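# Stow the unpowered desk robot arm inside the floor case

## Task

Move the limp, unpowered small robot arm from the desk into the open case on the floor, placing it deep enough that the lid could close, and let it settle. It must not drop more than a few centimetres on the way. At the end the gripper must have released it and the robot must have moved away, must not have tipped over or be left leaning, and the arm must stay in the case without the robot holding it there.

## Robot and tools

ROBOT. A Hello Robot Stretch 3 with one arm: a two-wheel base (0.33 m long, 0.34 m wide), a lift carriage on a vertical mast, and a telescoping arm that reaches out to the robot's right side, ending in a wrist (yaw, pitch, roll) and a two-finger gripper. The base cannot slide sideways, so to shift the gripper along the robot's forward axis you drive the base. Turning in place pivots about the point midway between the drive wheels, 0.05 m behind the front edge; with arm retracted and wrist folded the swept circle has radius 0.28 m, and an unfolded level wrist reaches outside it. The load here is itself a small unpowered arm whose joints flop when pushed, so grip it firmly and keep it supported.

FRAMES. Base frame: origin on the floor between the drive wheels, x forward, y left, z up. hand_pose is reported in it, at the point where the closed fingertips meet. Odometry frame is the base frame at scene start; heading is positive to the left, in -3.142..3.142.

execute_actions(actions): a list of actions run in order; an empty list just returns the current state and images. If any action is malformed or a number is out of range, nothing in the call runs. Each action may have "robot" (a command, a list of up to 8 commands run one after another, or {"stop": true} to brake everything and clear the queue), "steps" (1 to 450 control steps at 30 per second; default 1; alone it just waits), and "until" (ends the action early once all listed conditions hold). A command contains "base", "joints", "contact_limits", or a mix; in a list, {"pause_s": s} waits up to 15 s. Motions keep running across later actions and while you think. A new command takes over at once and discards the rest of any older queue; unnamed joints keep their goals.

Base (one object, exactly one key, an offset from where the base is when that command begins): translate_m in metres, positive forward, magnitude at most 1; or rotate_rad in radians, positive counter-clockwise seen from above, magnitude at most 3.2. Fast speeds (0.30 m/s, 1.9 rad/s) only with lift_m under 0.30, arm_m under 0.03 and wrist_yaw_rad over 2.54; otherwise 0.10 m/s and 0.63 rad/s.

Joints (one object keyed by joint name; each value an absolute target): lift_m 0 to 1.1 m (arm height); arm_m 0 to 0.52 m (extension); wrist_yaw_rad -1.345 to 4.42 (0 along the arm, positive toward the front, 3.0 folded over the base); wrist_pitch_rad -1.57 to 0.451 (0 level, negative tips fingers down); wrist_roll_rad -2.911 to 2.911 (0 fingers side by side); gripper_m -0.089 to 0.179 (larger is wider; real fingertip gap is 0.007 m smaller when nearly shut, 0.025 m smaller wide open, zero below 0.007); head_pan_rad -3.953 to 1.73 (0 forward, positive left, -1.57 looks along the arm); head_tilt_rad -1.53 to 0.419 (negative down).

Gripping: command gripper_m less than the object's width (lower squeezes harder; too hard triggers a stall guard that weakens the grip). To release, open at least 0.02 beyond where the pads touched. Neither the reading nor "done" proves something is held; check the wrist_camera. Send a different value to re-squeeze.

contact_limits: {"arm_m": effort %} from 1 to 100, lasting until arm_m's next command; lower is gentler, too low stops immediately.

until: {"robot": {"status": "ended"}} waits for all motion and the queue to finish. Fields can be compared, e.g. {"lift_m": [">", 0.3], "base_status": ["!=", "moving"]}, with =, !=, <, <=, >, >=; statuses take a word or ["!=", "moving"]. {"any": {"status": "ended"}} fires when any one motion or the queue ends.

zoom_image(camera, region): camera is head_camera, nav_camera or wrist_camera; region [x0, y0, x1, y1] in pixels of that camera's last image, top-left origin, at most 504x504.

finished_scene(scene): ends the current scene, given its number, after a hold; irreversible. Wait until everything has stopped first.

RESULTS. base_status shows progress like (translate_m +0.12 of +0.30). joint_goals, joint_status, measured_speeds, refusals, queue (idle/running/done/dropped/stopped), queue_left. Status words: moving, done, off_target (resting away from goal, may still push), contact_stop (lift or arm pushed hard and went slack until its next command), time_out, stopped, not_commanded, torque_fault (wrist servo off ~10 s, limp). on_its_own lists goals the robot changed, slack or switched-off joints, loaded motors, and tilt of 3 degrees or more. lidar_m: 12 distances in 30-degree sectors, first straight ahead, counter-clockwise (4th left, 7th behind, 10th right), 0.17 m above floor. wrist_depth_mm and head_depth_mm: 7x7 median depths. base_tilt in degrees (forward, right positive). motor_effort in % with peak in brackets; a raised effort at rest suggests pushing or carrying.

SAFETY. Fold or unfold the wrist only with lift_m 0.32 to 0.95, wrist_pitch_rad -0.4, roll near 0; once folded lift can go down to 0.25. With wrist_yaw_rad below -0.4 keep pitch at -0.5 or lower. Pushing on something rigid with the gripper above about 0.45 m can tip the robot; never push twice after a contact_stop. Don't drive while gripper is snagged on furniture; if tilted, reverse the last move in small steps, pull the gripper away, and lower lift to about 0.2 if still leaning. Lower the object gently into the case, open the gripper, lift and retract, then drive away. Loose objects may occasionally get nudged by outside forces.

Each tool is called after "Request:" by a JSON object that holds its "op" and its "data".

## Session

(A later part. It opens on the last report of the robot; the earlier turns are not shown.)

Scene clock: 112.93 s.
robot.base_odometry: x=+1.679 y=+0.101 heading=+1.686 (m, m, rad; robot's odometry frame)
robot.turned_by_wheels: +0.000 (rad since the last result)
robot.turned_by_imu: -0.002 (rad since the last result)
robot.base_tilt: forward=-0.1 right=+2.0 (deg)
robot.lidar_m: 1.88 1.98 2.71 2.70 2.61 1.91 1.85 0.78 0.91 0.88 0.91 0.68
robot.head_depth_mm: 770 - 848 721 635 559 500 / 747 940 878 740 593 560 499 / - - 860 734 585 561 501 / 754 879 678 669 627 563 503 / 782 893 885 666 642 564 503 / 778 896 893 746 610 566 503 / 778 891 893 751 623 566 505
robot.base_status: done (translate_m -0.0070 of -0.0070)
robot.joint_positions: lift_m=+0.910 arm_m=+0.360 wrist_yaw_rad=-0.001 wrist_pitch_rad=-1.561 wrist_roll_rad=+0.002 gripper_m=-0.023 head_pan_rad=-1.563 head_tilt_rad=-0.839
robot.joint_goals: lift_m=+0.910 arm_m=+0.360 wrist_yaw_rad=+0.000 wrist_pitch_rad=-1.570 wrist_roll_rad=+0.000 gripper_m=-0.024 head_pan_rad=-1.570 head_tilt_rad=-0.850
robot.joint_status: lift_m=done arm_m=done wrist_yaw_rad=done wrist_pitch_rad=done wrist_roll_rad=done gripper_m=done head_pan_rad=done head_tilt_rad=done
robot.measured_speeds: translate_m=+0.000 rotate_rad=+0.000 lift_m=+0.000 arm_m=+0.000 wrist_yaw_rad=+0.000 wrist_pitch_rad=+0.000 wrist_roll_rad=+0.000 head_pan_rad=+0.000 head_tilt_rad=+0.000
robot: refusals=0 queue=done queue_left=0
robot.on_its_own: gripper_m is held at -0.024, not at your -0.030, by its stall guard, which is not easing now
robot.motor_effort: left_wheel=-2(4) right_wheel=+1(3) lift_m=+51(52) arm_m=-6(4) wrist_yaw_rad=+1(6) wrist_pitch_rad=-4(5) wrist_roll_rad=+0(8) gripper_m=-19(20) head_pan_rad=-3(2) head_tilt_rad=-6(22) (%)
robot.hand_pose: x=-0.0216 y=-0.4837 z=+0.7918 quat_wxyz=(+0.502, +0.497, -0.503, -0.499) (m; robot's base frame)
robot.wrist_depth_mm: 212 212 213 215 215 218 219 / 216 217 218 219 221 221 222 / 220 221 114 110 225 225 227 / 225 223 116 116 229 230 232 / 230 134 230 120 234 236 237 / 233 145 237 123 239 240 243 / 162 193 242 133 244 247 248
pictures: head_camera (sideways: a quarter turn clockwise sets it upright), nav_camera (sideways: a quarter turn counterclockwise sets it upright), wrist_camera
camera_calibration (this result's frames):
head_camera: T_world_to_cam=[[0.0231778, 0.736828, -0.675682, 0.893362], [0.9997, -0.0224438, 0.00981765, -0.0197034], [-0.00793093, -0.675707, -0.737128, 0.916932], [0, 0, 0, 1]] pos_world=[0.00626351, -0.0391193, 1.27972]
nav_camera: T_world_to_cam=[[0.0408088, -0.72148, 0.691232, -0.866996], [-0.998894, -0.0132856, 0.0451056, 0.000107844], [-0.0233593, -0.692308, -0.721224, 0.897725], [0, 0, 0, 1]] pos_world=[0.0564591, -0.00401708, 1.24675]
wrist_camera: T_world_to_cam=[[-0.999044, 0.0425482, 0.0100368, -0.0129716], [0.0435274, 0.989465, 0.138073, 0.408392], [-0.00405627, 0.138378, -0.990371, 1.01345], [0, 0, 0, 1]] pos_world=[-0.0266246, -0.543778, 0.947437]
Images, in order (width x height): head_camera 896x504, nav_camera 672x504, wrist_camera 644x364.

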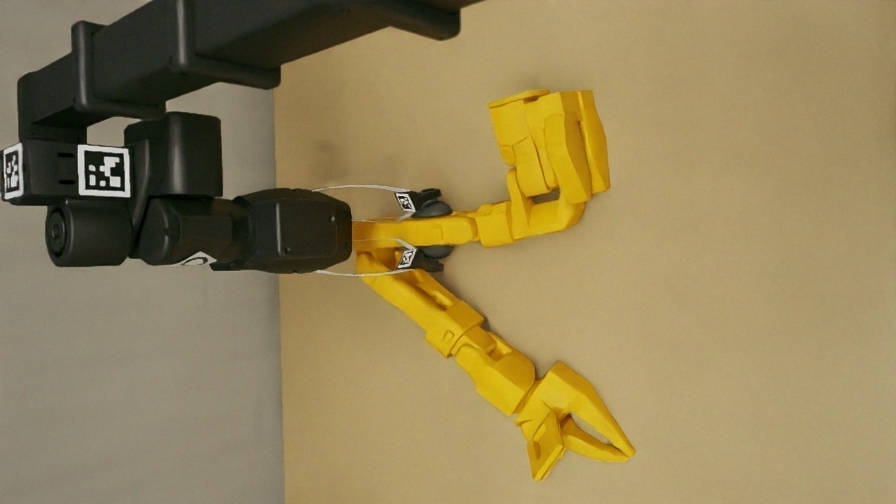

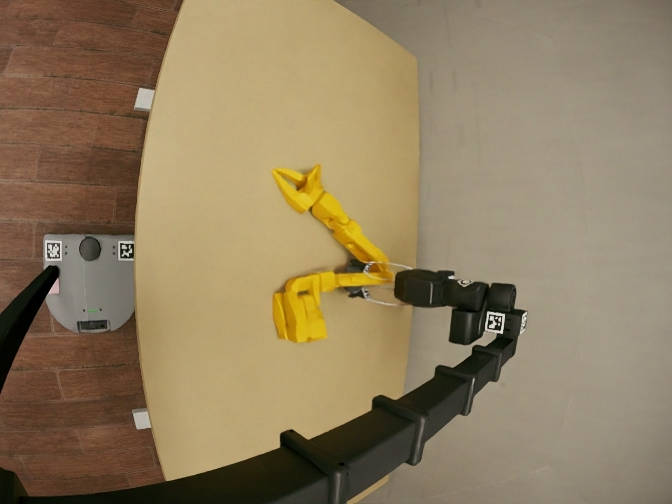

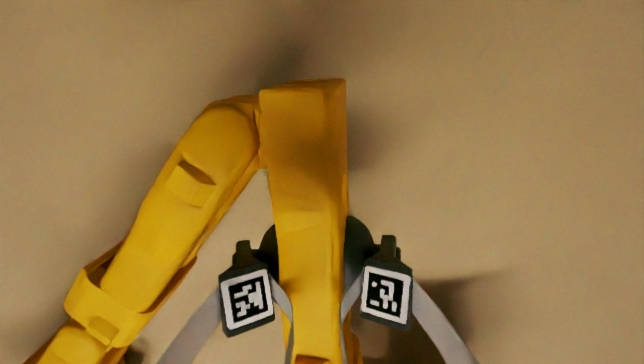

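Request:
{"op": "execute_actions", "data": {"actions": [{"robot":[{"joints":{"lift_m":0.868}},{"joints":{"gripper_m":0.055}},{"joints":{"lift_m":0.95}},{"base":{"translate_m":0.032},"joints":{"gripper_m":0.179,"arm_m":0.38}}],"steps":450,"until":{"robot":{"status":"ended"}}}]}}

Scene clock: 121.27 s.
robot.base_odometry: x=+1.679 y=+0.101 heading=+1.686 (m, m, rad; robot's odometry frame)
robot.turned_by_wheels: +0.000 (rad since the last result)
robot.turned_by_imu: -0.001 (rad since the last result)
robot.base_tilt: forward=-0.1 right=+2.0 (deg)
robot.lidar_m: 1.88 1.97 2.72 2.69 2.62 1.91 1.85 0.78 0.91 0.88 0.92 0.68
robot.head_depth_mm: 788 888 - - 623 559 499 / 774 - 857 741 585 560 500 / 771 - 861 742 586 561 500 / 781 898 - 694 628 563 502 / 780 895 886 697 642 564 502 / 779 896 893 748 607 565 503 / 777 894 892 751 620 566 504
robot.base_status: done (translate_m -0.0070 of -0.0070)
robot.joint_positions: lift_m=+0.869 arm_m=+0.360 wrist_yaw_rad=-0.001 wrist_pitch_rad=-1.561 wrist_roll_rad=+0.002 gripper_m=-0.023 head_pan_rad=-1.563 head_tilt_rad=-0.839
robot.joint_goals: lift_m=+0.869 arm_m=+0.360 wrist_yaw_rad=+0.000 wrist_pitch_rad=-1.570 wrist_roll_rad=+0.000 gripper_m=-0.024 head_pan_rad=-1.570 head_tilt_rad=-0.850
robot.joint_status: lift_m=contact_stop arm_m=done wrist_yaw_rad=done wrist_pitch_rad=done wrist_roll_rad=done gripper_m=done head_pan_rad=done head_tilt_rad=done
robot.measured_speeds: translate_m=+0.000 rotate_rad=+0.000 lift_m=+0.001 arm_m=+0.000 wrist_yaw_rad=+0.000 wrist_pitch_rad=+0.000 wrist_roll_rad=+0.000 head_pan_rad=+0.000 head_tilt_rad=+0.000
robot: refusals=0 queue=dropped queue_left=0
robot.on_its_own: gripper_m is held at -0.024, not at your -0.030, by its stall guard, which is not easing now; lift_m is slack since a contact_stop, until your next command for it
robot.motor_effort: left_wheel=-2(2) right_wheel=+1(1) lift_m=+36(53) arm_m=-5(5) wrist_yaw_rad=+1(1) wrist_pitch_rad=-4(5) wrist_roll_rad=+0(0) gripper_m=-20(19) head_pan_rad=-2(2) head_tilt_rad=-5(6) (%)
robot.hand_pose: x=-0.0216 y=-0.4836 z=+0.7511 quat_wxyz=(+0.502, +0.497, -0.503, -0.499) (m; robot's base frame)
robot.wrist_depth_mm: 175 176 175 177 177 179 179 / 177 178 180 179 181 182 183 / 182 183 129 127 185 185 187 / 185 186 126 128 188 190 191 / 189 133 174 126 193 194 195 / 192 135 194 123 197 199 199 / 138 146 199 125 203 202 204
pictures: head_camera (sideways: a quarter turn clockwise sets it upright), nav_camera (sideways: a quarter turn counterclockwise sets it upright), wrist_camera
dropped: robot: command 0 of its queue: lift_m: contact_stop
camera_calibration (this result's frames):
head_camera: T_world_to_cam=[[0.023176, 0.737001, -0.675494, 0.893116], [0.9997, -0.0224457, 0.00980996, -0.0196934], [-0.00793196, -0.675518, -0.7373, 0.917157], [0, 0, 0, 1]] pos_world=[0.00626349, -0.0391137, 1.27971]
nav_camera: T_world_to_cam=[[0.0408106, -0.721657, 0.691047, -0.866755], [-0.998894, -0.0132978, 0.0451041, 0.000109755], [-0.0233603, -0.692123, -0.721401, 0.897956], [0, 0, 0, 1]] pos_world=[0.056459, -0.00400293, 1.24675]
wrist_camera: T_world_to_cam=[[-0.999044, 0.0425493, 0.0100499, -0.0125761], [0.0435316, 0.989421, 0.138385, 0.413671], [-0.00405536, 0.13869, -0.990328, 0.973282], [0, 0, 0, 1]] pos_world=[-0.0266249, -0.543745, 0.906749]
Images, in order (width x height): head_camera 896x504, nav_camera 672x504, wrist_camera 644x364.

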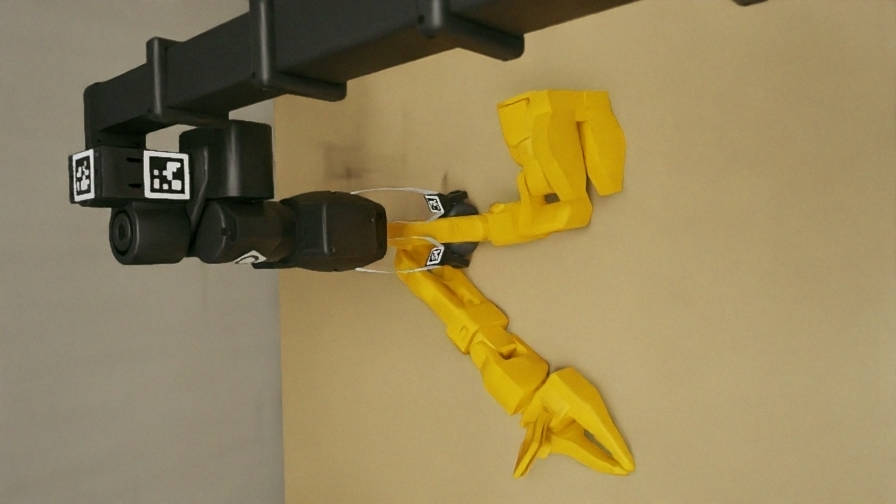

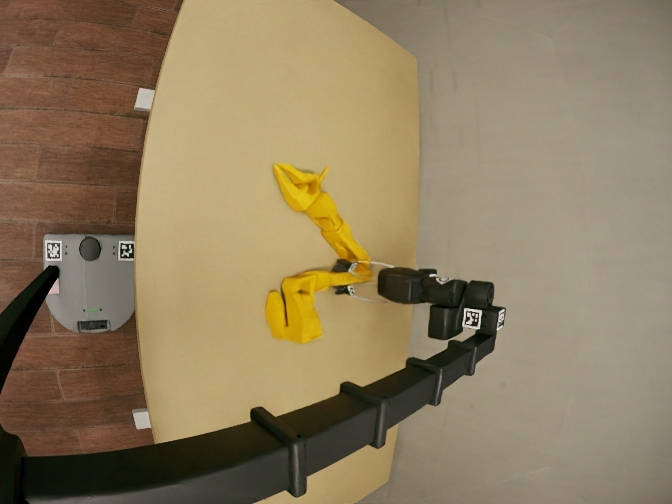

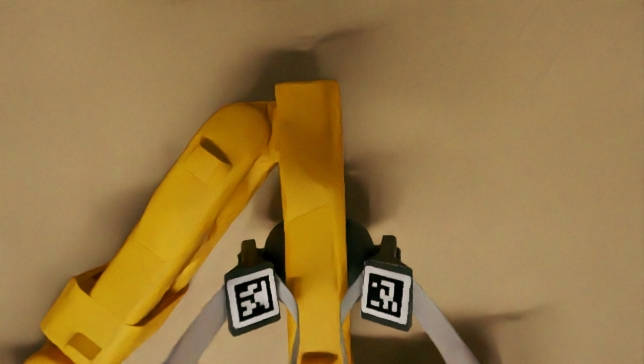

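Request:
{"op": "execute_actions", "data": {"actions": [{"robot":[{"joints":{"gripper_m":0.055}},{"joints":{"lift_m":0.95}},{"base":{"translate_m":0.034},"joints":{"gripper_m":0.179,"arm_m":0.38}},{"joints":{"lift_m":0.875}}],"steps":450,"until":{"robot":{"status":"ended"}}}]}}

Scene clock: 129.73 s.
robot.base_odometry: x=+1.675 y=+0.135 heading=+1.686 (m, m, rad; robot's odometry frame)
robot.turned_by_wheels: +0.000 (rad since the last result)
robot.turned_by_imu: -0.003 (rad since the last result)
robot.base_tilt: forward=-0.1 right=+2.0 (deg)
robot.lidar_m: 1.84 1.94 2.67 2.67 2.66 1.95 1.89 0.81 0.91 0.88 0.70 0.65
robot.head_depth_mm: 791 880 - - 612 559 499 / 759 - 862 732 577 560 499 / 756 - 880 710 605 560 500 / 772 900 843 711 642 563 501 / 783 895 892 728 620 564 502 / 779 894 891 748 601 564 503 / 777 889 894 752 645 566 504
robot.base_status: done (translate_m +0.0340 of +0.0340)
robot.joint_positions: lift_m=+0.875 arm_m=+0.380 wrist_yaw_rad=-0.001 wrist_pitch_rad=-1.563 wrist_roll_rad=+0.001 gripper_m=+0.179 head_pan_rad=-1.563 head_tilt_rad=-0.839
robot.joint_goals: lift_m=+0.875 arm_m=+0.380 wrist_yaw_rad=+0.000 wrist_pitch_rad=-1.570 wrist_roll_rad=+0.000 gripper_m=+0.179 head_pan_rad=-1.570 head_tilt_rad=-0.850
robot.joint_status: lift_m=done arm_m=done wrist_yaw_rad=done wrist_pitch_rad=done wrist_roll_rad=done gripper_m=done head_pan_rad=done head_tilt_rad=done
robot.measured_speeds: translate_m=+0.000 rotate_rad=+0.000 lift_m=+0.000 arm_m=+0.000 wrist_yaw_rad=+0.000 wrist_pitch_rad=+0.000 wrist_roll_rad=+0.000 head_pan_rad=+0.000 head_tilt_rad=+0.000
robot: refusals=0 queue=done queue_left=0
robot.motor_effort: left_wheel=-2(3) right_wheel=+1(3) lift_m=+28(49) arm_m=+4(6) wrist_yaw_rad=+1(1) wrist_pitch_rad=-3(4) wrist_roll_rad=-1(1) gripper_m=+0(85) head_pan_rad=-2(2) head_tilt_rad=-6(5) (%)
robot.hand_pose: x=-0.0216 y=-0.5026 z=+0.7576 quat_wxyz=(+0.501, +0.497, -0.502, -0.499) (m; robot's base frame)
robot.wrist_depth_mm: 179 180 181 181 183 184 184 / 183 183 184 186 187 188 189 / 186 188 189 189 189 192 192 / 191 191 192 135 135 196 197 / 195 196 196 196 136 199 201 / - 200 143 202 135 203 206 / - 150 146 206 133 210 211
pictures: head_camera (sideways: a quarter turn clockwise sets it upright), nav_camera (sideways: a quarter turn counterclockwise sets it upright), wrist_camera
camera_calibration (this result's frames):
head_camera: T_world_to_cam=[[0.0231764, 0.737001, -0.675494, 0.893116], [0.9997, -0.0224462, 0.00980996, -0.0196934], [-0.00793228, -0.675518, -0.737301, 0.917157], [0, 0, 0, 1]] pos_world=[0.00626347, -0.0391137, 1.27971]
nav_camera: T_world_to_cam=[[0.0408103, -0.721657, 0.691047, -0.866755], [-0.998894, -0.0132973, 0.0451041, 0.000109756], [-0.0233606, -0.692123, -0.721401, 0.897956], [0, 0, 0, 1]] pos_world=[0.056459, -0.00400295, 1.24675]
wrist_camera: T_world_to_cam=[[-0.999057, 0.0422181, 0.0101175, -0.0120572], [0.0432195, 0.989212, 0.139971, 0.430207], [-0.00409901, 0.140276, -0.990104, 0.983031], [0, 0, 0, 1]] pos_world=[-0.0266097, -0.562953, 0.913208]
Images, in order (width x height): head_camera 896x504, nav_camera 672x504, wrist_camera 644x364.

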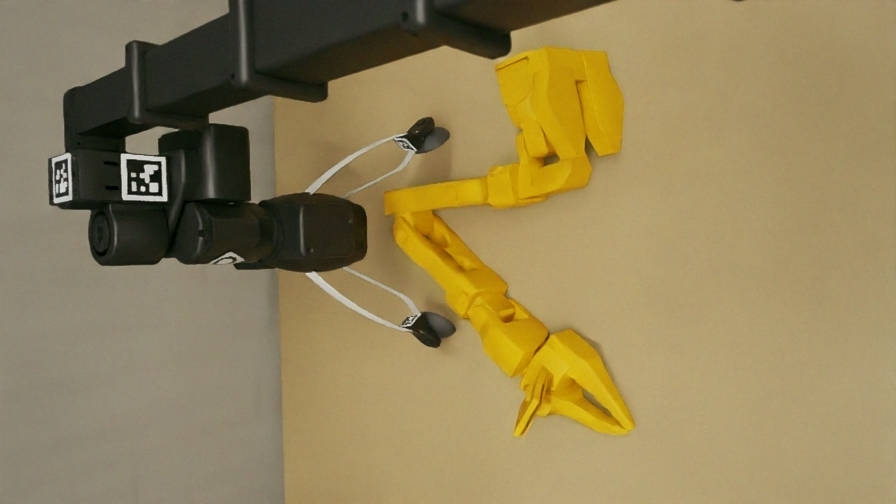

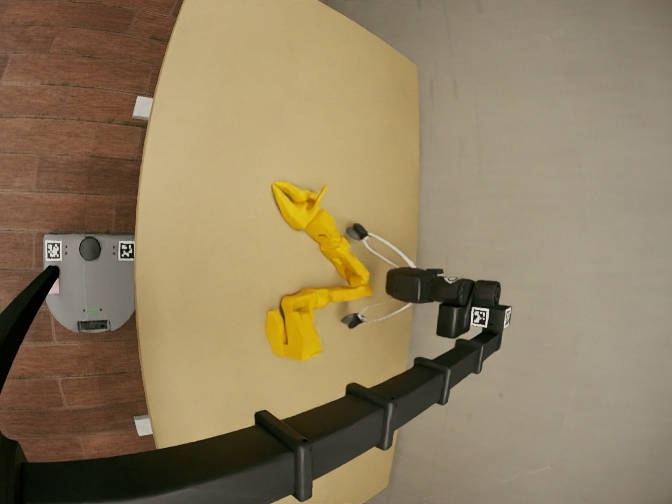

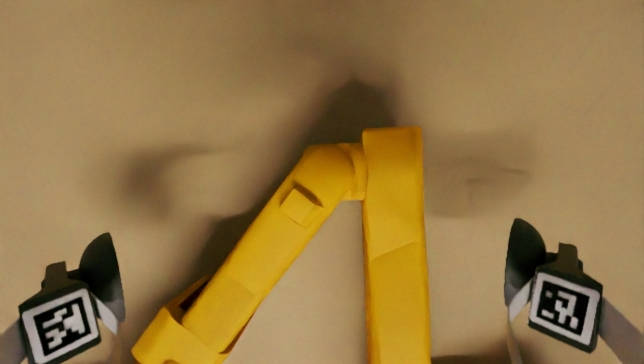

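Request:
{"op": "execute_actions", "data": {"actions": [{"robot":[{"joints":{"arm_m":0.362,"wrist_roll_rad":0.3,"lift_m":0.87}},{"joints":{"gripper_m":0.03}}],"steps":450,"until":{"robot":{"status":"ended"}}}]}}

Scene clock: 138.27 s.
robot.base_odometry: x=+1.675 y=+0.135 heading=+1.686 (m, m, rad; robot's odometry frame)
robot.turned_by_wheels: +0.000 (rad since the last result)
robot.turned_by_imu: -0.002 (rad since the last result)
robot.base_tilt: forward=-0.1 right=+2.1 (deg)
robot.lidar_m: 1.85 1.94 2.67 2.68 2.66 1.95 1.88 0.81 0.91 0.88 0.70 0.65
robot.head_depth_mm: 790 891 - - 622 559 499 / 772 - 856 740 580 560 500 / 769 - 860 725 591 561 501 / 782 900 896 669 586 552 502 / 782 895 888 744 642 564 503 / 778 893 893 749 642 566 503 / 778 893 892 752 645 566 504
robot.base_status: done (translate_m +0.0340 of +0.0340)
robot.joint_positions: lift_m=+0.870 arm_m=+0.362 wrist_yaw_rad=+0.004 wrist_pitch_rad=-1.572 wrist_roll_rad=+0.292 gripper_m=+0.031 head_pan_rad=-1.563 head_tilt_rad=-0.839
robot.joint_goals: lift_m=+0.870 arm_m=+0.362 wrist_yaw_rad=+0.000 wrist_pitch_rad=-1.570 wrist_roll_rad=+0.300 gripper_m=+0.030 head_pan_rad=-1.570 head_tilt_rad=-0.850
robot.joint_status: lift_m=done arm_m=done wrist_yaw_rad=done wrist_pitch_rad=done wrist_roll_rad=done gripper_m=done head_pan_rad=done head_tilt_rad=done
robot.measured_speeds: translate_m=+0.000 rotate_rad=+0.000 lift_m=+0.000 arm_m=+0.000 wrist_yaw_rad=+0.000 wrist_pitch_rad=+0.000 wrist_roll_rad=+0.000 head_pan_rad=+0.000 head_tilt_rad=+0.000
robot: refusals=0 queue=done queue_left=0
robot.motor_effort: left_wheel=-1(2) right_wheel=+1(1) lift_m=+27(29) arm_m=-5(6) wrist_yaw_rad=-3(3) wrist_pitch_rad=+1(6) wrist_roll_rad=+3(5) gripper_m=-13(89) head_pan_rad=-2(2) head_tilt_rad=-6(5) (%)
robot.hand_pose: x=-0.0217 y=-0.4826 z=+0.7529 quat_wxyz=(+0.423, +0.423, -0.566, -0.568) (m; robot's base frame)
robot.wrist_depth_mm: 174 175 175 177 176 177 179 / 178 179 178 122 181 182 182 / 182 182 128 123 185 186 186 / 186 187 129 126 189 190 191 / 190 191 190 127 192 194 195 / 195 196 140 128 - 199 200 / 200 199 201 139 174 204 205
pictures: head_camera (sideways: a quarter turn clockwise sets it upright), nav_camera (sideways: a quarter turn counterclockwise sets it upright), wrist_camera
camera_calibration (this result's frames):
head_camera: T_world_to_cam=[[0.0231765, 0.737002, -0.675493, 0.893115], [0.9997, -0.0224463, 0.00980993, -0.0196934], [-0.00793237, -0.675518, -0.737301, 0.917158], [0, 0, 0, 1]] pos_world=[0.00626346, -0.0391136, 1.27971]
nav_camera: T_world_to_cam=[[0.0408102, -0.721658, 0.691046, -0.866754], [-0.998894, -0.0132972, 0.0451041, 0.000109763], [-0.0233607, -0.692122, -0.721402, 0.897956], [0, 0, 0, 1]] pos_world=[0.056459, -0.0040029, 1.24675]
wrist_camera: T_world_to_cam=[[-0.946477, 0.322578, 0.0111633, 0.122694], [0.32057, 0.93543, 0.149015, 0.384425], [0.0376263, 0.144618, -0.988772, 0.977511], [0, 0, 0, 1]] pos_world=[-0.0438887, -0.540546, 0.907881]
Images, in order (width x height): head_camera 896x504, nav_camera 672x504, wrist_camera 644x364.

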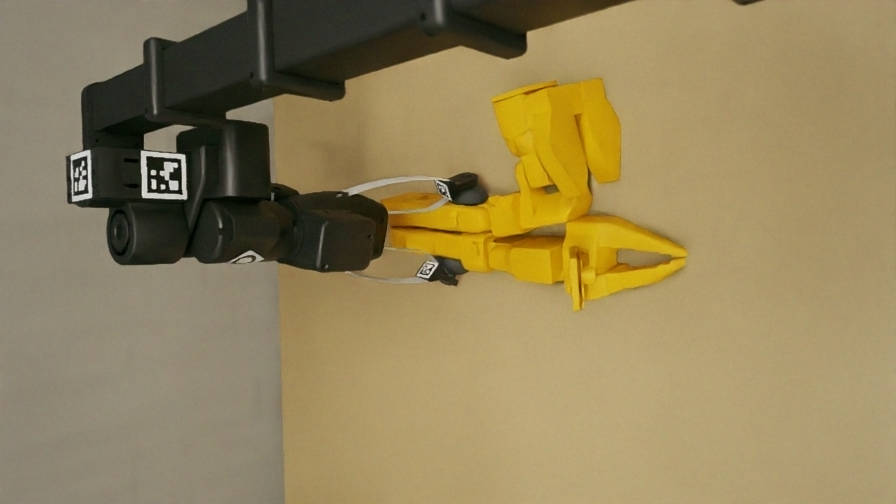

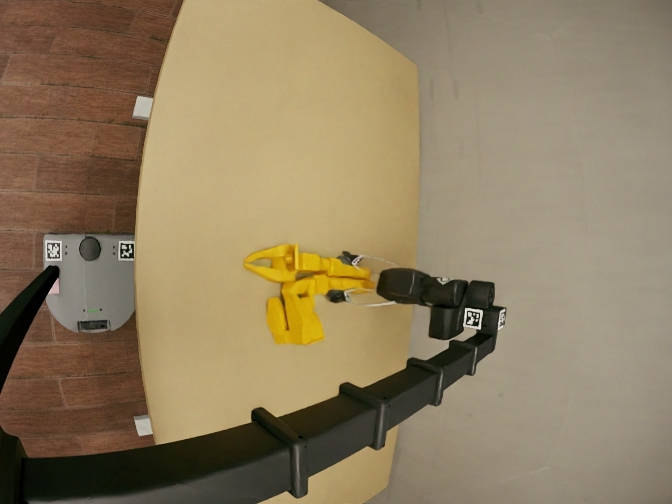

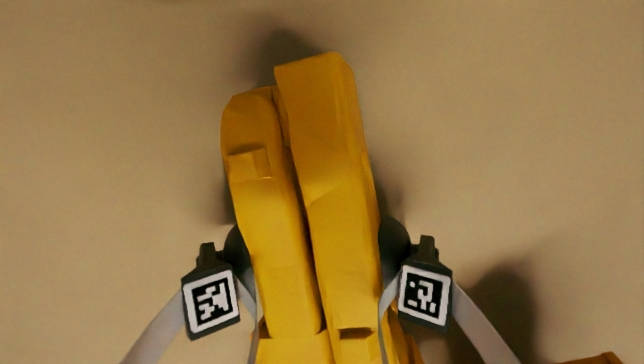

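Request:
{"op": "execute_actions", "data": {"actions": [{"robot":[{"joints":{"gripper_m":0.11}},{"joints":{"arm_m":0.372,"wrist_roll_rad":0.11,"lift_m":0.868}},{"joints":{"gripper_m":0.008}},{"joints":{"lift_m":0.93,"arm_m":0.362}}],"steps":450,"until":{"robot":{"status":"ended"}}}]}}

Scene clock: 160.10 s.
robot.base_odometry: x=+1.675 y=+0.135 heading=+1.686 (m, m, rad; robot's odometry frame)
robot.turned_by_wheels: +0.000 (rad since the last result)
robot.turned_by_imu: -0.002 (rad since the last result)
robot.base_tilt: forward=-0.1 right=+2.1 (deg)
robot.lidar_m: 1.84 1.94 2.67 2.69 2.65 1.95 1.88 0.81 0.91 0.88 0.70 0.65
robot.head_depth_mm: 761 - 856 737 636 560 499 / - 922 881 738 601 561 500 / - 941 861 719 596 562 501 / 773 889 819 611 578 563 502 / 781 897 889 747 642 564 502 / 779 893 894 748 644 564 503 / 779 890 895 751 644 565 505
robot.base_status: done (translate_m +0.0340 of +0.0340)
robot.joint_positions: lift_m=+0.929 arm_m=+0.362 wrist_yaw_rad=+0.000 wrist_pitch_rad=-1.567 wrist_roll_rad=+0.110 gripper_m=+0.009 head_pan_rad=-1.563 head_tilt_rad=-0.839
robot.joint_goals: lift_m=+0.930 arm_m=+0.362 wrist_yaw_rad=+0.000 wrist_pitch_rad=-1.570 wrist_roll_rad=+0.110 gripper_m=+0.008 head_pan_rad=-1.570 head_tilt_rad=-0.850
robot.joint_status: lift_m=done arm_m=done wrist_yaw_rad=done wrist_pitch_rad=done wrist_roll_rad=done gripper_m=done head_pan_rad=done head_tilt_rad=done
robot.measured_speeds: translate_m=+0.000 rotate_rad=+0.000 lift_m=+0.000 arm_m=+0.000 wrist_yaw_rad=+0.000 wrist_pitch_rad=+0.000 wrist_roll_rad=+0.000 head_pan_rad=+0.000 head_tilt_rad=+0.000
robot: refusals=0 queue=done queue_left=0
robot.motor_effort: left_wheel=-3(3) right_wheel=+1(2) lift_m=+52(56) arm_m=-5(2) wrist_yaw_rad=+0(3) wrist_pitch_rad=-2(4) wrist_roll_rad=+0(1) gripper_m=-18(94) head_pan_rad=-2(2) head_tilt_rad=-6(6) (%)
robot.hand_pose: x=-0.0216 y=-0.4841 z=+0.8119 quat_wxyz=(+0.473, +0.471, -0.527, -0.526) (m; robot's base frame)
robot.wrist_depth_mm: 229 231 233 233 233 235 234 / 236 237 236 235 239 240 241 / 239 242 239 97 243 245 247 / 245 245 106 105 250 251 252 / 251 252 118 113 255 256 257 / 256 257 128 123 - 262 264 / 261 262 264 139 267 266 268
pictures: head_camera (sideways: a quarter turn clockwise sets it upright), nav_camera (sideways: a quarter turn counterclockwise sets it upright), wrist_camera
camera_calibration (this result's frames):
head_camera: T_world_to_cam=[[0.0231764, 0.737002, -0.675493, 0.893115], [0.9997, -0.0224462, 0.00980993, -0.0196934], [-0.00793229, -0.675518, -0.737301, 0.917158], [0, 0, 0, 1]] pos_world=[0.00626347, -0.0391136, 1.27971]
nav_camera: T_world_to_cam=[[0.0408103, -0.721658, 0.691046, -0.866754], [-0.998894, -0.0132973, 0.0451041, 0.000109763], [-0.0233606, -0.692122, -0.721402, 0.897956], [0, 0, 0, 1]] pos_world=[0.056459, -0.0040029, 1.24675]
wrist_camera: T_world_to_cam=[[-0.98877, 0.149115, 0.00988954, 0.0387454], [0.148982, 0.97837, 0.143516, 0.398555], [0.0117248, 0.143378, -0.989599, 1.03557], [0, 0, 0, 1]] pos_world=[-0.0332089, -0.544189, 0.967212]
Images, in order (width x height): head_camera 896x504, nav_camera 672x504, wrist_camera 644x364.

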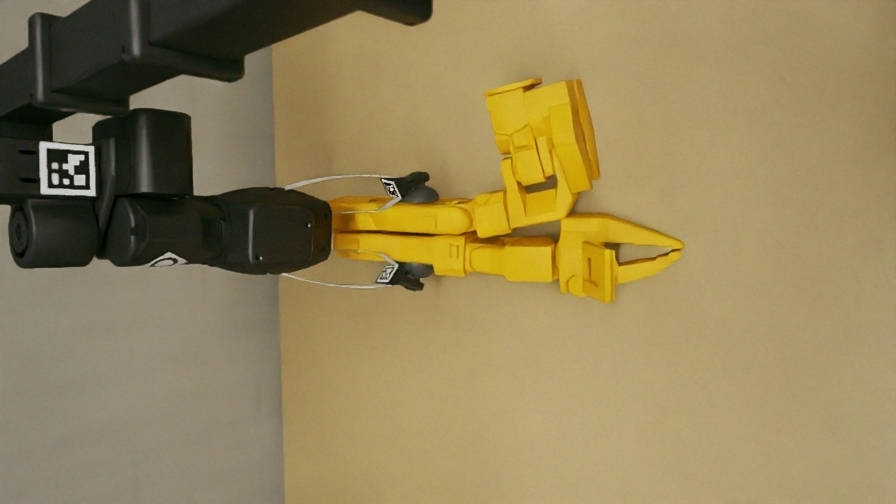

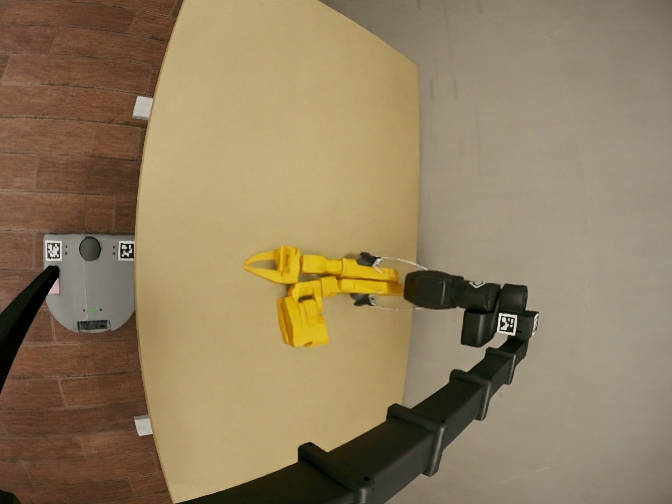

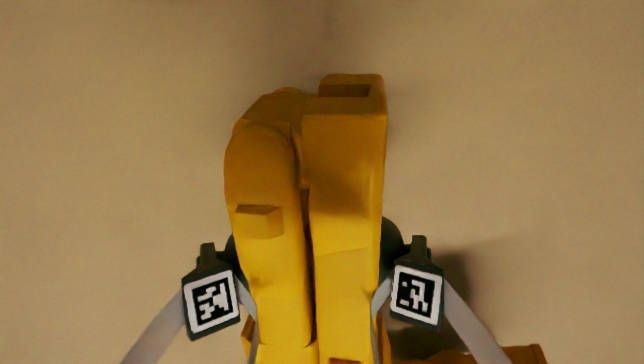

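Request:
{"op": "execute_actions", "data": {"actions": [{"robot":[{"joints":{"gripper_m":0.004}},{"joints":{"lift_m":1.0,"arm_m":0.337}},{"joints":{"lift_m":1.055,"arm_m":0.297}},{"joints":{"lift_m":1.1,"arm_m":0.24,"head_tilt_rad":-1.0}}],"steps":450,"until":{"robot":{"status":"ended"}}}]}}

Scene clock: 168.20 s.
robot.base_odometry: x=+1.675 y=+0.135 heading=+1.686 (m, m, rad; robot's odometry frame)
robot.turned_by_wheels: +0.000 (rad since the last result)
robot.turned_by_imu: -0.002 (rad since the last result)
robot.base_tilt: forward=-0.1 right=+2.1 (deg)
robot.lidar_m: 1.84 1.94 2.68 2.68 2.65 1.95 1.89 0.81 0.91 0.88 0.70 0.65
robot.head_depth_mm: 848 853 740 432 584 529 787 / 847 858 744 432 586 531 497 / 844 397 449 448 588 531 497 / 858 407 420 445 563 531 498 / 839 866 747 660 580 533 505 / 839 864 750 659 590 533 506 / 832 867 748 662 592 535 506
robot.base_status: done (translate_m +0.0340 of +0.0340)
robot.joint_positions: lift_m=+1.099 arm_m=+0.240 wrist_yaw_rad=+0.000 wrist_pitch_rad=-1.553 wrist_roll_rad=+0.110 gripper_m=+0.005 head_pan_rad=-1.563 head_tilt_rad=-0.987
robot.joint_goals: lift_m=+1.100 arm_m=+0.240 wrist_yaw_rad=+0.000 wrist_pitch_rad=-1.570 wrist_roll_rad=+0.110 gripper_m=+0.004 head_pan_rad=-1.570 head_tilt_rad=-1.000
robot.joint_status: lift_m=done arm_m=done wrist_yaw_rad=done wrist_pitch_rad=done wrist_roll_rad=done gripper_m=done head_pan_rad=done head_tilt_rad=done
robot.measured_speeds: translate_m=+0.000 rotate_rad=+0.000 lift_m=+0.000 arm_m=+0.000 wrist_yaw_rad=+0.000 wrist_pitch_rad=+0.000 wrist_roll_rad=+0.000 head_pan_rad=+0.000 head_tilt_rad=+0.000
robot: refusals=0 queue=done queue_left=0
robot.motor_effort: left_wheel=-2(2) right_wheel=+1(1) lift_m=+53(58) arm_m=-5(6) wrist_yaw_rad=+0(0) wrist_pitch_rad=-7(9) wrist_roll_rad=+0(0) gripper_m=-20(46) head_pan_rad=-2(2) head_tilt_rad=-7(19) (%)
robot.hand_pose: x=-0.0216 y=-0.3656 z=+0.9812 quat_wxyz=(+0.476, +0.468, -0.531, -0.522) (m; robot's base frame)
robot.wrist_depth_mm: 391 396 396 399 396 401 402 / 399 401 402 103 406 410 410 / 409 408 408 95 410 419 417 / 418 420 88 82 82 425 432 / 426 423 93 94 428 435 435 / 430 430 101 126 176 436 441 / 445 444 444 218 255 453 457
pictures: head_camera (sideways: a quarter turn clockwise sets it upright), nav_camera (sideways: a quarter turn counterclockwise sets it upright), wrist_camera
camera_calibration (this result's frames):
head_camera: T_world_to_cam=[[0.0224808, 0.828503, -0.559533, 0.742034], [0.999708, -0.0235645, 0.00527389, -0.0137866], [-0.00881571, -0.559489, -0.828791, 1.03612], [0, 0, 0, 1]] pos_world=[0.00623521, -0.0354036, 1.27399]
nav_camera: T_world_to_cam=[[0.0415246, -0.815613, 0.577106, -0.718299], [-0.998844, -0.0198812, 0.0437722, 0.00185199], [-0.0242276, -0.578256, -0.815495, 1.02031], [0, 0, 0, 1]] pos_world=[0.0563967, 0.00418489, 1.24651]
wrist_camera: T_world_to_cam=[[-0.988788, 0.14912, 0.00788678, 0.0213669], [0.148868, 0.980224, 0.130384, 0.271871], [0.011712, 0.130096, -0.991432, 1.18307], [0, 0, 0, 1]] pos_world=[-0.033202, -0.423594, 1.13732]
Images, in order (width x height): head_camera 896x504, nav_camera 672x504, wrist_camera 644x364.

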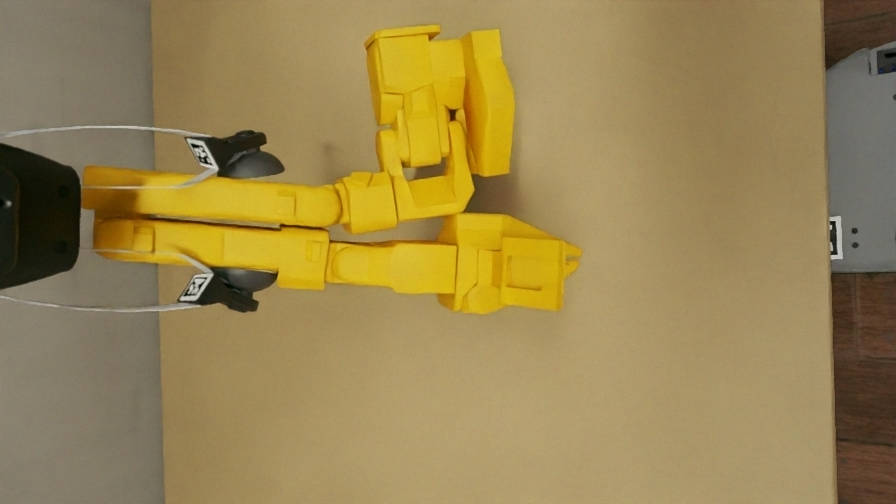

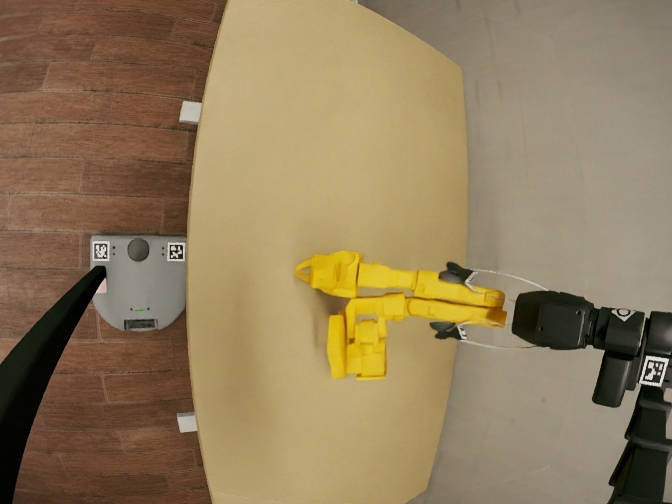

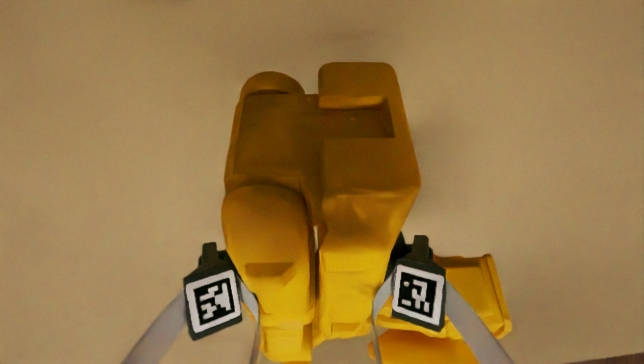

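Request:
{"op": "execute_actions", "data": {"actions": [{"robot":{"joints":{"arm_m":0.20}},"steps":450,"until":{"robot":{"status":"ended"}}}]}}

Scene clock: 175.00 s.
robot.base_odometry: x=+1.675 y=+0.135 heading=+1.686 (m, m, rad; robot's odometry frame)
robot.turned_by_wheels: +0.000 (rad since the last result)
robot.turned_by_imu: -0.001 (rad since the last result)
robot.base_tilt: forward=-0.1 right=+2.1 (deg)
robot.lidar_m: 1.84 1.94 2.67 2.68 2.65 1.95 1.89 0.81 0.91 0.88 0.70 0.65
robot.head_depth_mm: 849 856 744 410 568 529 1070 / 864 857 742 422 455 531 497 / - 373 381 420 570 532 497 / - 373 393 406 424 533 498 / 840 865 747 658 579 533 507 / 837 864 747 660 590 534 506 / 835 866 752 662 592 535 507
robot.base_status: done (translate_m +0.0340 of +0.0340)
robot.joint_positions: lift_m=+1.099 arm_m=+0.200 wrist_yaw_rad=+0.000 wrist_pitch_rad=-1.553 wrist_roll_rad=+0.110 gripper_m=+0.005 head_pan_rad=-1.563 head_tilt_rad=-0.987
robot.joint_goals: lift_m=+1.100 arm_m=+0.200 wrist_yaw_rad=+0.000 wrist_pitch_rad=-1.570 wrist_roll_rad=+0.110 gripper_m=+0.004 head_pan_rad=-1.570 head_tilt_rad=-1.000
robot.joint_status: lift_m=done arm_m=done wrist_yaw_rad=done wrist_pitch_rad=done wrist_roll_rad=done gripper_m=done head_pan_rad=done head_tilt_rad=done
robot.measured_speeds: translate_m=+0.000 rotate_rad=+0.000 lift_m=+0.000 arm_m=+0.000 wrist_yaw_rad=+0.000 wrist_pitch_rad=+0.000 wrist_roll_rad=+0.000 head_pan_rad=+0.000 head_tilt_rad=+0.000
robot: refusals=0 queue=done queue_left=0
robot.motor_effort: left_wheel=-2(2) right_wheel=+2(1) lift_m=+53(54) arm_m=-5(5) wrist_yaw_rad=+0(1) wrist_pitch_rad=-7(7) wrist_roll_rad=+0(0) gripper_m=-21(20) head_pan_rad=-2(2) head_tilt_rad=-6(6) (%)
robot.hand_pose: x=-0.0216 y=-0.3256 z=+0.9812 quat_wxyz=(+0.476, +0.468, -0.531, -0.522) (m; robot's base frame)
robot.wrist_depth_mm: 391 394 399 400 403 399 403 / 402 402 400 103 401 409 408 / 407 411 405 95 414 420 416 / 416 423 88 82 82 428 425 / 430 428 93 94 430 435 434 / 434 432 101 126 176 437 446 / 442 445 444 219 256 452 -
pictures: head_camera (sideways: a quarter turn clockwise sets it upright), nav_camera (sideways: a quarter turn counterclockwise sets it upright), wrist_camera
camera_calibration (this result's frames):
head_camera: T_world_to_cam=[[0.0224806, 0.82853, -0.559493, 0.741982], [0.999708, -0.0235648, 0.00527239, -0.0137846], [-0.00881601, -0.559449, -0.828818, 1.03616], [0, 0, 0, 1]] pos_world=[0.0062352, -0.0354023, 1.27399]
nav_camera: T_world_to_cam=[[0.0415248, -0.815641, 0.577067, -0.718248], [-0.998844, -0.0198833, 0.0437716, 0.00185276], [-0.0242279, -0.578217, -0.815523, 1.02035], [0, 0, 0, 1]] pos_world=[0.0563966, 0.00418756, 1.24651]
wrist_camera: T_world_to_cam=[[-0.988788, 0.14912, 0.00788678, 0.0154024], [0.148868, 0.980224, 0.130384, 0.232665], [0.011712, 0.130096, -0.991432, 1.17787], [0, 0, 0, 1]] pos_world=[-0.033202, -0.383597, 1.13732]
Images, in order (width x height): head_camera 896x504, nav_camera 672x504, wrist_camera 644x364.

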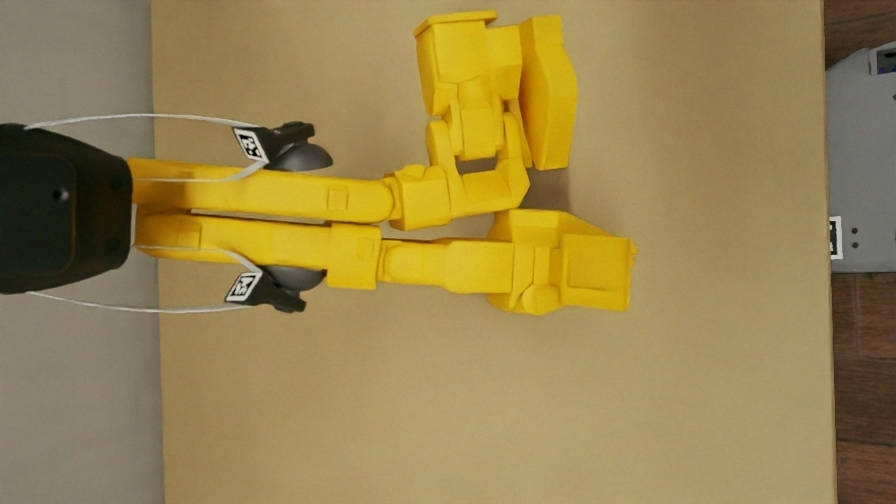

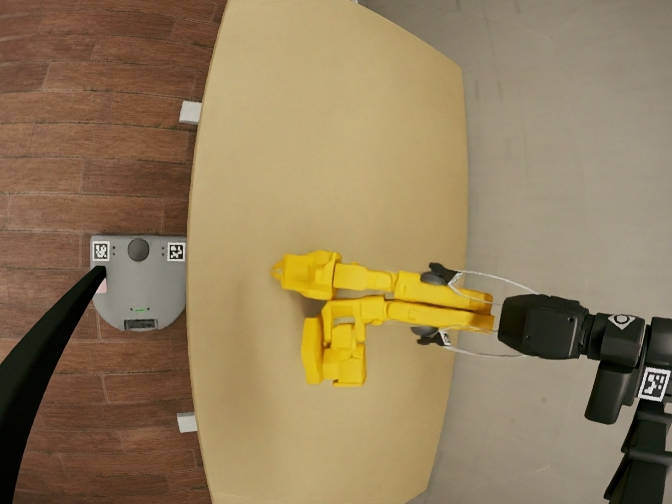

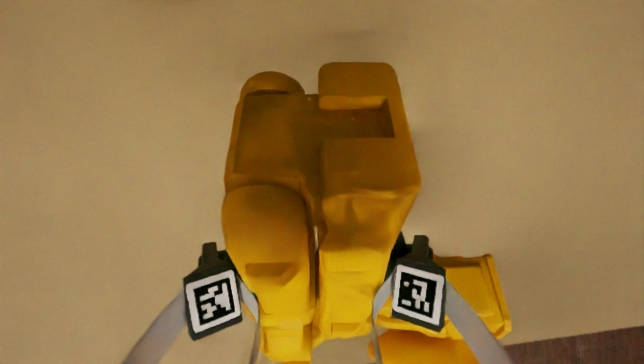

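Request:
{"op": "execute_actions", "data": {"actions": [{"robot":[{"base":{"rotate_rad":0.9},"joints":{"arm_m":0.12}},{"base":{"translate_m":0.15}},{"base":{"rotate_rad":0.588}},{"base":{"translate_m":0.4}}],"steps":450,"until":{"robot":{"status":"ended"}}},{"robot":[{"base":{"translate_m":1.0},"joints":{"lift_m":0.72,"head_pan_rad":-0.6,"head_tilt_rad":-0.8}},{"base":{"translate_m":0.7}}],"steps":450,"until":{"robot":{"status":"ended"}}},{"steps":200,"until":{"robot":{"status":"ended"}}}]}}

Scene clock: 232.27 s.
robot.base_odometry: x=-0.551 y=+0.147 heading=-3.110 (m, m, rad; robot's odometry frame)
robot.turned_by_wheels: +1.488 (rad since the last result)
robot.turned_by_imu: +1.473 (rad since the last result)
robot.base_tilt: forward=-0.1 right=+2.1 (deg)
robot.lidar_m: 1.67 1.70 2.19 2.15 2.20 2.79 2.63 2.47 1.71 1.60 1.63 0.51
robot.head_depth_mm: 1658 1826 1988 1737 1491 1299 1151 / 1804 2006 2119 1760 1499 1297 1150 / 1967 2223 2136 1766 1500 1301 1158 / 2043 2302 2147 1719 1099 1265 1158 / 1861 2091 2145 1765 1462 1264 1164 / 1719 1941 2073 1760 1442 1280 1162 / 1619 1793 1963 1775 1512 1290 1167
robot.base_status: done (translate_m +0.7000 of +0.7000)
robot.joint_positions: lift_m=+0.720 arm_m=+0.120 wrist_yaw_rad=+0.000 wrist_pitch_rad=-1.553 wrist_roll_rad=+0.110 gripper_m=+0.005 head_pan_rad=-0.607 head_tilt_rad=-0.803
robot.joint_goals: lift_m=+0.720 arm_m=+0.120 wrist_yaw_rad=+0.000 wrist_pitch_rad=-1.570 wrist_roll_rad=+0.110 gripper_m=+0.004 head_pan_rad=-0.600 head_tilt_rad=-0.800
robot.joint_status: lift_m=done arm_m=done wrist_yaw_rad=done wrist_pitch_rad=done wrist_roll_rad=done gripper_m=done head_pan_rad=done head_tilt_rad=done
robot.measured_speeds: translate_m=+0.000 rotate_rad=+0.000 lift_m=+0.000 arm_m=+0.000 wrist_yaw_rad=+0.000 wrist_pitch_rad=+0.000 wrist_roll_rad=+0.000 head_pan_rad=+0.000 head_tilt_rad=+0.000
robot: refusals=0 queue=done queue_left=0
robot.motor_effort: left_wheel=-1(9) right_wheel=+0(5) lift_m=+34(54) arm_m=-5(7) wrist_yaw_rad=+1(0) wrist_pitch_rad=-7(7) wrist_roll_rad=+0(0) gripper_m=-20(20) head_pan_rad=+3(33) head_tilt_rad=+1(19) (%)
robot.hand_pose: x=-0.0216 y=-0.2456 z=+0.6022 quat_wxyz=(+0.476, +0.468, -0.531, -0.522) (m; robot's base frame)
robot.wrist_depth_mm: 727 723 718 736 731 732 736 / 740 734 738 103 741 752 751 / 749 734 748 95 752 758 768 / 719 770 88 82 82 763 783 / 703 786 93 94 101 798 791 / 797 793 101 125 176 811 817 / 805 824 815 193 256 831 829
pictures: head_camera (sideways: a quarter turn clockwise sets it upright), nav_camera (sideways: a quarter turn counterclockwise sets it upright), wrist_camera
camera_calibration (this result's frames):
head_camera: T_world_to_cam=[[-0.568348, 0.429778, -0.70162, 0.930771], [0.594533, 0.803997, 0.0108872, -0.0186248], [0.56878, -0.410949, -0.712468, 0.881344], [0, 0, 0, 1]] pos_world=[0.0387844, -0.0228636, 1.28118]
nav_camera: T_world_to_cam=[[0.592259, -0.36834, 0.716628, -0.903456], [-0.566512, -0.822808, 0.0452801, -0.00275908], [0.572969, -0.432796, -0.695985, 0.861261], [0, 0, 0, 1]] pos_world=[0.0400409, 0.0377015, 1.24699]
wrist_camera: T_world_to_cam=[[-0.98879, 0.149104, 0.00788707, 0.0064564], [0.148853, 0.980226, 0.130384, 0.203651], [0.0117096, 0.130096, -0.991432, 0.791742], [0, 0, 0, 1]] pos_world=[-0.033201, -0.30359, 0.758355]
Images, in order (width x height): head_camera 896x504, nav_camera 672x504, wrist_camera 644x364.

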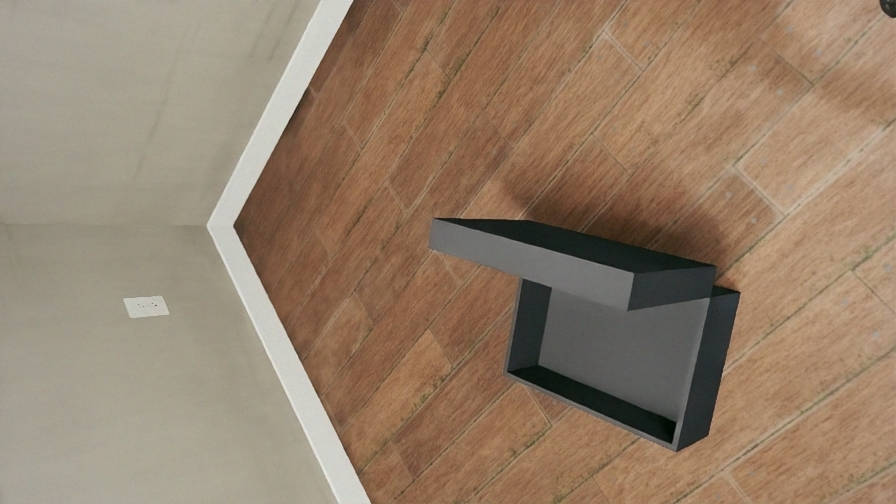

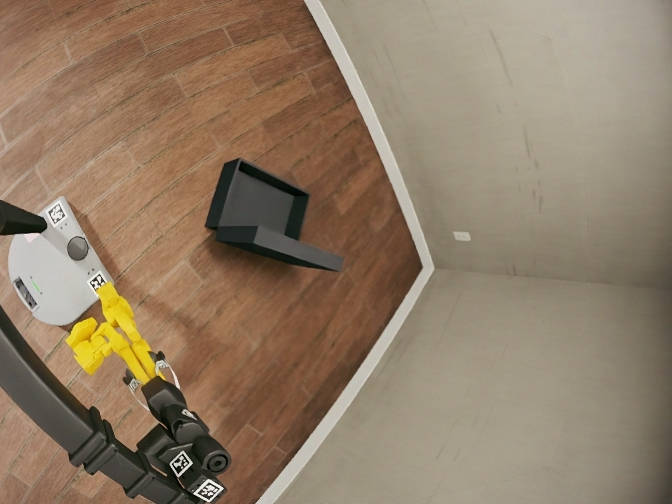

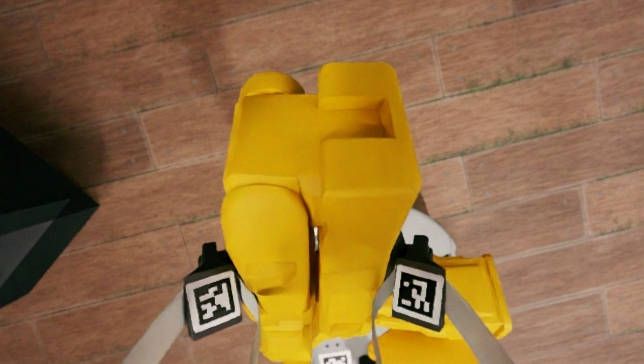

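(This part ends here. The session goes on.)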